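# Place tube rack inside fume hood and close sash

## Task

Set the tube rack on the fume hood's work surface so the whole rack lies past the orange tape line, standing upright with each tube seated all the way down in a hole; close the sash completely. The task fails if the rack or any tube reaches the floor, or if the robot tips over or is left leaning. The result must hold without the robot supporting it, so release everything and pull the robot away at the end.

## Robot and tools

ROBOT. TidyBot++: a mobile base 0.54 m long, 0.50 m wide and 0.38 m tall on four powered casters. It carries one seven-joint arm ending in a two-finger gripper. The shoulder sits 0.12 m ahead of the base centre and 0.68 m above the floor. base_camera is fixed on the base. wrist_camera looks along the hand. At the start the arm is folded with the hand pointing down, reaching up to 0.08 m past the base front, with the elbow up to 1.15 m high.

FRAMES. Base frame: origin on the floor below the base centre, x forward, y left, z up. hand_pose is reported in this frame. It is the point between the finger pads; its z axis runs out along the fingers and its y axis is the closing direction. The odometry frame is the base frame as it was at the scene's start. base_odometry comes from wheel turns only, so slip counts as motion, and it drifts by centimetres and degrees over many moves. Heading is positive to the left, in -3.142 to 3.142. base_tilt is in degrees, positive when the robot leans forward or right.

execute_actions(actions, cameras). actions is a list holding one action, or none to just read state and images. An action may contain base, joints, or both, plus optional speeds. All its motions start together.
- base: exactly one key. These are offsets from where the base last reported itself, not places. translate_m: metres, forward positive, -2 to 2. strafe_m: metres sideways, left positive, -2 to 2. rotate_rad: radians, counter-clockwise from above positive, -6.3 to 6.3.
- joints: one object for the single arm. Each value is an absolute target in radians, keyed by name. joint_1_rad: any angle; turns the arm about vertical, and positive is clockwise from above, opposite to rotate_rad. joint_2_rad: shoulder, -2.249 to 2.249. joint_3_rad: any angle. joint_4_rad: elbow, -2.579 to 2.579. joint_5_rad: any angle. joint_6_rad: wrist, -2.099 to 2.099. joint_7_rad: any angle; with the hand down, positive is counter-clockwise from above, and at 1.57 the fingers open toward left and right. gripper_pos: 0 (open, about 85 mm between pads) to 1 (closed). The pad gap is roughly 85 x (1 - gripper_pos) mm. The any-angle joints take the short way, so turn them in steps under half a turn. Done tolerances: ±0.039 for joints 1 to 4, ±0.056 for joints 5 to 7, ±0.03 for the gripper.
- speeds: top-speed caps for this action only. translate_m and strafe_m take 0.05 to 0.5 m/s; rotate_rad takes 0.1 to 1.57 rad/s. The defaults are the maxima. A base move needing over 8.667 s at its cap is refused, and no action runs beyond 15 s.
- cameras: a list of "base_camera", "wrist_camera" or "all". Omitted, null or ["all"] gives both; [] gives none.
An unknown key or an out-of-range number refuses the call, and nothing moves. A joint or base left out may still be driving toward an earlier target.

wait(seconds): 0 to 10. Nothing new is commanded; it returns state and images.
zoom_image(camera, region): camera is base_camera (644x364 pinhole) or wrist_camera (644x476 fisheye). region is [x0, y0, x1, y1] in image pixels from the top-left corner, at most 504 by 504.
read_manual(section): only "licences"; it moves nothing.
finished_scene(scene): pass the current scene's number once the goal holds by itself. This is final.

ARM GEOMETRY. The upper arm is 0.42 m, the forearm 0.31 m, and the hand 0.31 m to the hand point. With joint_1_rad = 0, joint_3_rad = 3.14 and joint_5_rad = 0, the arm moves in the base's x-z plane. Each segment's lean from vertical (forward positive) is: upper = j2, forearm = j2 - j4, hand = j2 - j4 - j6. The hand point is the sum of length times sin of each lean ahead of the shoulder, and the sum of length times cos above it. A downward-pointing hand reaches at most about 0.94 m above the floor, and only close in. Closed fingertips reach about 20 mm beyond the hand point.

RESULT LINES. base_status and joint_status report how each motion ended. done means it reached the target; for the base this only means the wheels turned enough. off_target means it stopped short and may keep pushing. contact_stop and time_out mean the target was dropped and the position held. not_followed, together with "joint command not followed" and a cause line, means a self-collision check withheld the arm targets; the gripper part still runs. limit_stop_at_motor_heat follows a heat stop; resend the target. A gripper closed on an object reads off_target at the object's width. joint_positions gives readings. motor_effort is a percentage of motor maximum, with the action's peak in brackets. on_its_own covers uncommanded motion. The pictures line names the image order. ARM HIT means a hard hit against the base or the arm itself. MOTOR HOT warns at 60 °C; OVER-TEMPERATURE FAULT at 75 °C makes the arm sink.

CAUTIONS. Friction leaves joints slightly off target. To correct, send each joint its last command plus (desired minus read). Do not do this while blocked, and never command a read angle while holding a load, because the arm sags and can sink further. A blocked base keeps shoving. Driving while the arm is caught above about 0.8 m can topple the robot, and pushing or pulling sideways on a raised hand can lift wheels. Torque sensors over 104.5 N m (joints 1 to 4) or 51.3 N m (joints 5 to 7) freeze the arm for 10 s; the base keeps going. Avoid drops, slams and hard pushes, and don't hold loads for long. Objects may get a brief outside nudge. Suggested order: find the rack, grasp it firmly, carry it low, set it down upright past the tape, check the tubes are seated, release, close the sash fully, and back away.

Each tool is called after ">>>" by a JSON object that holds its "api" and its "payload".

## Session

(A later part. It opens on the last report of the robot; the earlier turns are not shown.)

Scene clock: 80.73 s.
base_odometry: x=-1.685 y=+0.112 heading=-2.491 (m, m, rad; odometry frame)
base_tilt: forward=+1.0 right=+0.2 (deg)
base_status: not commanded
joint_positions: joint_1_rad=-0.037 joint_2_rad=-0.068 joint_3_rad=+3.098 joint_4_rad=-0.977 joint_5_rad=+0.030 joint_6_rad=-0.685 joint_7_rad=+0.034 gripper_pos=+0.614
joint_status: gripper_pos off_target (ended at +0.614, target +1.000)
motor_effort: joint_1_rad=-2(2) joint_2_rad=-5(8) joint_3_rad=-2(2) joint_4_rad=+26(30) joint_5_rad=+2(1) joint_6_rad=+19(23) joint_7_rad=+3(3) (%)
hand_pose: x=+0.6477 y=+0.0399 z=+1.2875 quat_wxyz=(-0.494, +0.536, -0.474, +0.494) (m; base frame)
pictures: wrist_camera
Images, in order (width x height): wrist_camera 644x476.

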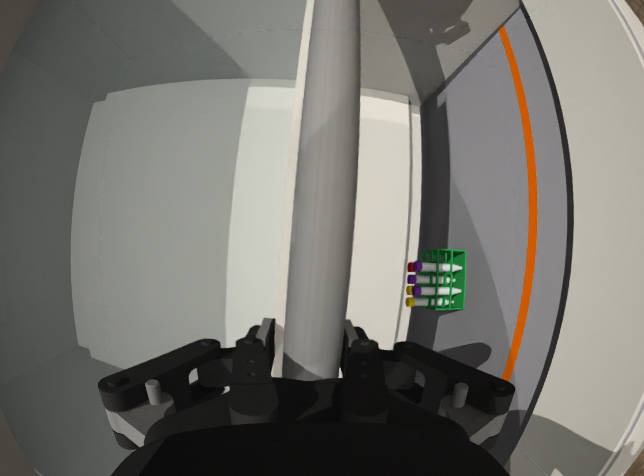

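Gripped. Repeat the sequence.

>>> {"api": "execute_actions", "payload": {"actions": [{"joints":{"joint_2_rad":-0.08,"joint_4_rad":-1.3,"joint_6_rad":-0.35}}], "cameras": []}}

>>> {"api": "execute_actions", "payload": {"actions": [{"joints":{"joint_2_rad":-0.13,"joint_4_rad":-1.65,"joint_6_rad":-0.05}}], "cameras": []}}

>>> {"api": "execute_actions", "payload": {"actions": [{"joints":{"joint_2_rad":-0.16,"joint_4_rad":-1.95,"joint_6_rad":0.22}}], "cameras": []}}

>>> {"api": "execute_actions", "payload": {"actions": [{"joints":{"joint_2_rad":-0.13,"joint_4_rad":-2.22,"joint_6_rad":0.52}}], "cameras": ["wrist_camera"]}}

>>> {"api": "execute_actions", "payload": {"actions": [{"joints":{"joint_2_rad":-0.17,"joint_4_rad":-2.13,"joint_6_rad":0.5,"gripper_pos":0.2}}], "cameras": []}}

>>> {"api": "execute_actions", "payload": {"actions": [{"base":{"translate_m":-0.15},"speeds":{"translate_m":0.1}}], "cameras": []}}

>>> {"api": "execute_actions", "payload": {"actions": [{"joints":{"joint_2_rad":-0.25,"joint_4_rad":-1.55,"joint_6_rad":-0.6,"joint_7_rad":1.57,"gripper_pos":1}}], "cameras": ["wrist_camera"]}}

Scene clock: 84.10 s.
base_odometry: x=-1.685 y=+0.112 heading=-2.491 (m, m, rad; odometry frame)
base_tilt: forward=+1.0 right=+0.3 (deg)
base_status: not commanded
joint_positions: joint_1_rad=-0.037 joint_2_rad=-0.133 joint_3_rad=+3.106 joint_4_rad=-1.220 joint_5_rad=+0.030 joint_6_rad=-0.357 joint_7_rad=+0.024 gripper_pos=+0.614
joint_status: joint_2_rad off_target (ended at -0.133, target -0.080); joint_4_rad off_target (ended at -1.220, target -1.300); the others done
motor_effort: joint_1_rad=-4(3) joint_2_rad=+0(4) joint_3_rad=-6(5) joint_4_rad=+10(26) joint_5_rad=+3(3) joint_6_rad=+4(19) joint_7_rad=+5(5) (%)
hand_pose: x=+0.6482 y=+0.0392 z=+1.2846 quat_wxyz=(-0.533, +0.494, -0.439, +0.529) (m; base frame)
pictures: none
No camera images: the call's "cameras" was empty. Leave "cameras" out to get every camera's image.

Scene clock: 85.63 s.
base_odometry: x=-1.685 y=+0.112 heading=-2.491 (m, m, rad; odometry frame)
base_tilt: forward=+1.0 right=+0.3 (deg)
base_status: not commanded
joint_positions: joint_1_rad=-0.037 joint_2_rad=-0.210 joint_3_rad=+3.114 joint_4_rad=-1.598 joint_5_rad=+0.028 joint_6_rad=-0.048 joint_7_rad=+0.006 gripper_pos=+0.615
joint_status: joint_2_rad off_target (ended at -0.210, target -0.130); joint_4_rad off_target (ended at -1.598, target -1.650); the others done
motor_effort: joint_1_rad=-5(5) joint_2_rad=+5(6) joint_3_rad=-7(7) joint_4_rad=+17(18) joint_5_rad=+2(5) joint_6_rad=+4(7) joint_7_rad=+2(7) (%)
hand_pose: x=+0.6473 y=+0.0380 z=+1.1923 quat_wxyz=(-0.539, +0.488, -0.441, +0.526) (m; base frame)
pictures: none
No camera images: the call's "cameras" was empty. Leave "cameras" out to get every camera's image.

Scene clock: 87.23 s.
base_odometry: x=-1.685 y=+0.112 heading=-2.491 (m, m, rad; odometry frame)
base_tilt: forward=+1.0 right=+0.3 (deg)
base_status: not commanded
joint_positions: joint_1_rad=-0.037 joint_2_rad=-0.224 joint_3_rad=+3.117 joint_4_rad=-1.902 joint_5_rad=+0.015 joint_6_rad=+0.236 joint_7_rad=+0.006 gripper_pos=+0.621
joint_status: joint_2_rad off_target (ended at -0.224, target -0.160); joint_4_rad off_target (ended at -1.902, target -1.950); the others done
motor_effort: joint_1_rad=-6(6) joint_2_rad=-1(5) joint_3_rad=-7(8) joint_4_rad=+17(19) joint_5_rad=+2(8) joint_6_rad=+2(7) joint_7_rad=+1(7) (%)
hand_pose: x=+0.6453 y=+0.0369 z=+1.0982 quat_wxyz=(-0.541, +0.488, -0.445, +0.521) (m; base frame)
pictures: none
No camera images: the call's "cameras" was empty. Leave "cameras" out to get every camera's image.

Scene clock: 88.83 s.
base_odometry: x=-1.686 y=+0.111 heading=-2.491 (m, m, rad; odometry frame)
base_tilt: forward=+1.0 right=+0.3 (deg)
base_status: not commanded
joint_positions: joint_1_rad=-0.037 joint_2_rad=-0.184 joint_3_rad=+3.119 joint_4_rad=-2.115 joint_5_rad=+0.012 joint_6_rad=+0.523 joint_7_rad=+0.006 gripper_pos=+0.645
joint_status: joint_2_rad off_target (ended at -0.184, target -0.130); joint_4_rad off_target (ended at -2.115, target -2.220); the others done
motor_effort: joint_1_rad=-6(7) joint_2_rad=-7(9) joint_3_rad=-7(8) joint_4_rad=+6(19) joint_5_rad=+5(7) joint_6_rad=+7(13) joint_7_rad=+3(6) (%)
hand_pose: x=+0.6419 y=+0.0360 z=+1.0353 quat_wxyz=(-0.551, +0.477, -0.437, +0.527) (m; base frame)
pictures: wrist_camera
Images, in order (width x height): wrist_camera 644x476.

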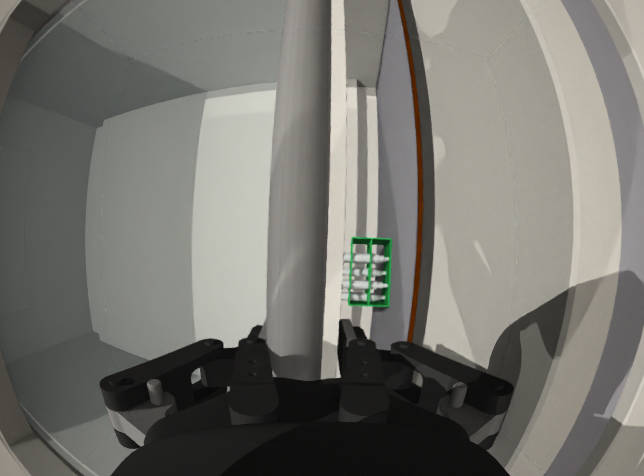

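Scene clock: 89.83 s.
base_odometry: x=-1.686 y=+0.111 heading=-2.491 (m, m, rad; odometry frame)
base_tilt: forward=+1.0 right=+0.3 (deg)
base_status: not commanded
joint_positions: joint_1_rad=-0.040 joint_2_rad=-0.185 joint_3_rad=+3.107 joint_4_rad=-2.106 joint_5_rad=+0.012 joint_6_rad=+0.523 joint_7_rad=+0.006 gripper_pos=+0.200
joint_status: all done
motor_effort: joint_1_rad=+1(5) joint_2_rad=-10(17) joint_3_rad=-1(7) joint_4_rad=+18(19) joint_5_rad=+0(6) joint_6_rad=+4(12) joint_7_rad=-1(3) (%)
hand_pose: x=+0.6414 y=+0.0446 z=+1.0409 quat_wxyz=(-0.557, +0.479, -0.430, +0.525) (m; base frame)
pictures: none
No camera images: the call's "cameras" was empty. Leave "cameras" out to get every camera's image.

Scene clock: 91.83 s.
base_odometry: x=-1.566 y=+0.202 heading=-2.491 (m, m, rad; odometry frame)
base_tilt: forward=+1.0 right=+0.2 (deg)
base_status: done
joint_positions: joint_1_rad=-0.040 joint_2_rad=-0.181 joint_3_rad=+3.107 joint_4_rad=-2.117 joint_5_rad=+0.012 joint_6_rad=+0.523 joint_7_rad=+0.006 gripper_pos=+0.200
joint_status: not commanded
motor_effort: joint_1_rad=+1(2) joint_2_rad=-14(16) joint_3_rad=+0(1) joint_4_rad=+24(25) joint_5_rad=-1(0) joint_6_rad=+9(9) joint_7_rad=+0(1) (%)
hand_pose: x=+0.6420 y=+0.0446 z=+1.0319 quat_wxyz=(-0.553, +0.483, -0.434, +0.522) (m; base frame)
pictures: none
No camera images: the call's "cameras" was empty. Leave "cameras" out to get every camera's image.

Scene clock: 93.87 s.
base_odometry: x=-1.566 y=+0.202 heading=-2.491 (m, m, rad; odometry frame)
base_tilt: forward=+1.0 right=+0.2 (deg)
base_status: not commanded
joint_positions: joint_1_rad=-0.040 joint_2_rad=-0.231 joint_3_rad=+3.107 joint_4_rad=-1.564 joint_5_rad=+0.012 joint_6_rad=-0.563 joint_7_rad=+1.539 gripper_pos=+0.999
joint_status: all done
motor_effort: joint_1_rad=-1(0) joint_2_rad=-13(16) joint_3_rad=+0(0) joint_4_rad=+24(26) joint_5_rad=-1(1) joint_6_rad=+9(10) joint_7_rad=-1(1) (%)
hand_pose: x=+0.6213 y=+0.0397 z=+1.0662 quat_wxyz=(-0.022, +0.812, +0.022, +0.583) (m; base frame)
pictures: wrist_camera
Images, in order (width x height): wrist_camera 644x476.

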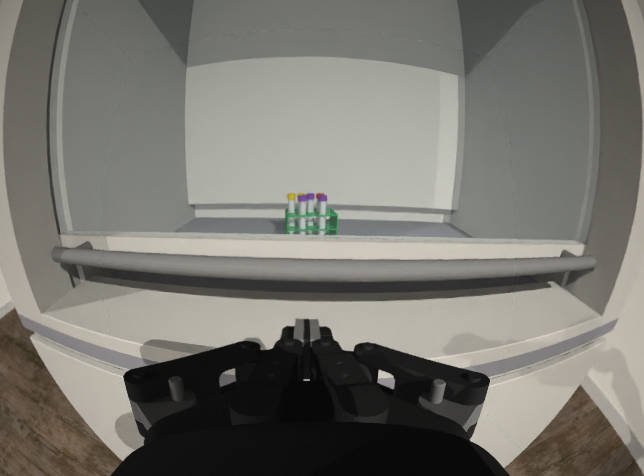

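Same as before: advance 0.15, press.

>>> {"api": "execute_actions", "payload": {"actions": [{"base":{"translate_m":0.15},"speeds":{"translate_m":0.06}}], "cameras": ["wrist_camera"]}}

>>> {"api": "execute_actions", "payload": {"actions": [{"joints":{"joint_2_rad":-0.2,"joint_4_rad":-1.95,"joint_6_rad":-0.25}}], "cameras": []}}

>>> {"api": "execute_actions", "payload": {"actions": [{"joints":{"joint_2_rad":-0.1,"joint_4_rad":-2.15,"joint_6_rad":-0.45}}], "cameras": ["wrist_camera"]}}

>>> {"api": "execute_actions", "payload": {"actions": [{"base":{"translate_m":-0.35},"joints":{"joint_2_rad":-0.25,"joint_4_rad":-1.8,"joint_6_rad":-0.2},"speeds":{"translate_m":0.15}}], "cameras": ["wrist_camera"]}}

Scene clock: 98.83 s.
base_odometry: x=-1.686 y=+0.112 heading=-2.491 (m, m, rad; odometry frame)
base_tilt: forward=+1.0 right=+0.2 (deg)
base_status: done
joint_positions: joint_1_rad=-0.040 joint_2_rad=-0.237 joint_3_rad=+3.107 joint_4_rad=-1.562 joint_5_rad=+0.012 joint_6_rad=-0.563 joint_7_rad=+1.539 gripper_pos=+0.999
joint_status: not commanded
motor_effort: joint_1_rad=+1(1) joint_2_rad=-13(16) joint_3_rad=+0(1) joint_4_rad=+24(25) joint_5_rad=-1(0) joint_6_rad=+9(10) joint_7_rad=-1(1) (%)
hand_pose: x=+0.6190 y=+0.0396 z=+1.0702 quat_wxyz=(-0.022, +0.810, +0.022, +0.586) (m; base frame)
pictures: wrist_camera
Images, in order (width x height): wrist_camera 644x476.

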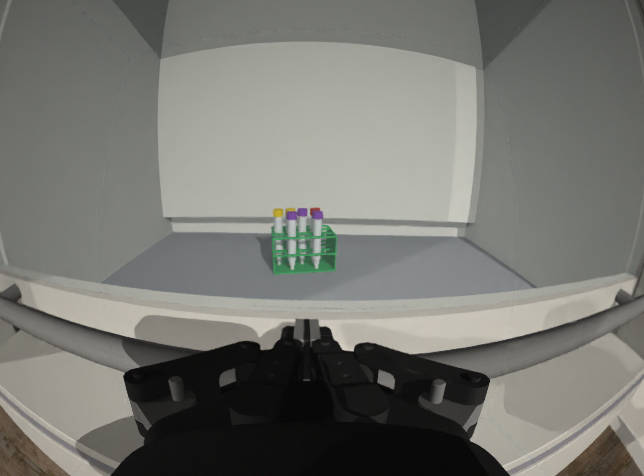

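Scene clock: 100.83 s.
base_odometry: x=-1.686 y=+0.112 heading=-2.491 (m, m, rad; odometry frame)
base_tilt: forward=+1.0 right=+0.2 (deg)
base_status: not commanded
joint_positions: joint_1_rad=-0.040 joint_2_rad=-0.278 joint_3_rad=+3.107 joint_4_rad=-1.816 joint_5_rad=+0.012 joint_6_rad=-0.174 joint_7_rad=+1.539 gripper_pos=+0.999
joint_status: joint_2_rad off_target (ended at -0.278, target -0.200); joint_4_rad off_target (ended at -1.816, target -1.950); joint_6_rad off_target (ended at -0.174, target -0.250)
motor_effort: joint_1_rad=-1(3) joint_2_rad=+0(12) joint_3_rad=-2(5) joint_4_rad=+3(24) joint_5_rad=-2(2) joint_6_rad=-6(9) joint_7_rad=-1(1) (%)
hand_pose: x=+0.6240 y=+0.0412 z=+1.0527 quat_wxyz=(-0.026, +0.755, +0.023, +0.655) (m; base frame)
pictures: none
No camera images: the call's "cameras" was empty. Leave "cameras" out to get every camera's image.

Scene clock: 102.00 s.
base_odometry: x=-1.686 y=+0.112 heading=-2.491 (m, m, rad; odometry frame)
base_tilt: forward=+1.0 right=+0.2 (deg)
base_status: not commanded
joint_positions: joint_1_rad=-0.041 joint_2_rad=-0.261 joint_3_rad=+3.107 joint_4_rad=-1.887 joint_5_rad=+0.012 joint_6_rad=-0.187 joint_7_rad=+1.539 gripper_pos=+0.999
joint_status: joint_2_rad off_target (ended at -0.261, target -0.100); joint_4_rad off_target (ended at -1.887, target -2.150); joint_6_rad off_target (ended at -0.187, target -0.450)
motor_effort: joint_1_rad=+3(3) joint_2_rad=+15(21) joint_3_rad=+0(1) joint_4_rad=-23(31) joint_5_rad=+0(1) joint_6_rad=-24(32) joint_7_rad=-1(1) (%)
hand_pose: x=+0.6244 y=+0.0410 z=+0.9967 quat_wxyz=(-0.024, +0.787, +0.024, +0.616) (m; base frame)
pictures: wrist_camera
Images, in order (width x height): wrist_camera 644x476.

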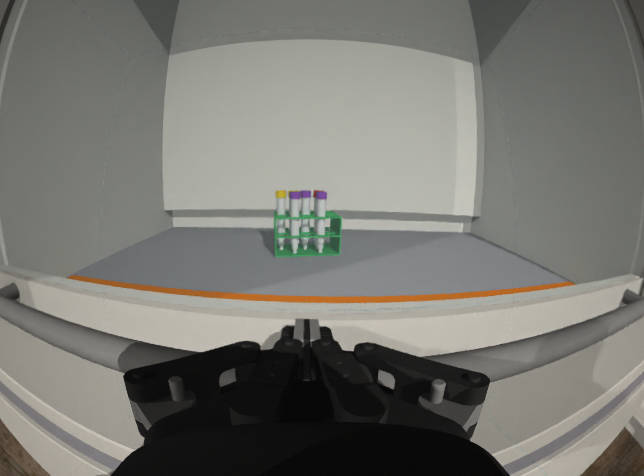

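Scene clock: 105.00 s.
base_odometry: x=-1.408 y=+0.324 heading=-2.491 (m, m, rad; odometry frame)
base_tilt: forward=+1.0 right=+0.3 (deg)
base_status: done
joint_positions: joint_1_rad=-0.041 joint_2_rad=-0.241 joint_3_rad=+3.107 joint_4_rad=-1.813 joint_5_rad=+0.012 joint_6_rad=-0.231 joint_7_rad=+1.539 gripper_pos=+0.999
joint_status: all done
motor_effort: joint_1_rad=+0(3) joint_2_rad=-13(16) joint_3_rad=+0(2) joint_4_rad=+25(34) joint_5_rad=-1(1) joint_6_rad=+9(33) joint_7_rad=-1(1) (%)
hand_pose: x=+0.6339 y=+0.0419 z=+1.0183 quat_wxyz=(-0.025, +0.784, +0.023, +0.620) (m; base frame)
pictures: wrist_camera
Images, in order (width x height): wrist_camera 644x476.

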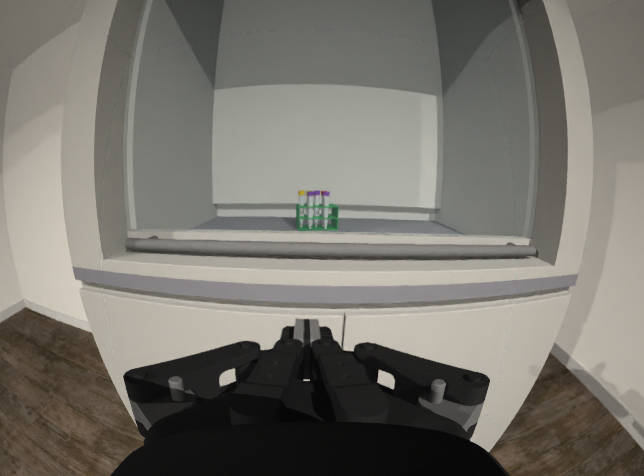

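>>> {"api": "finished_scene", "payload": {"scene": 2}}

The scene is finished: the task was done.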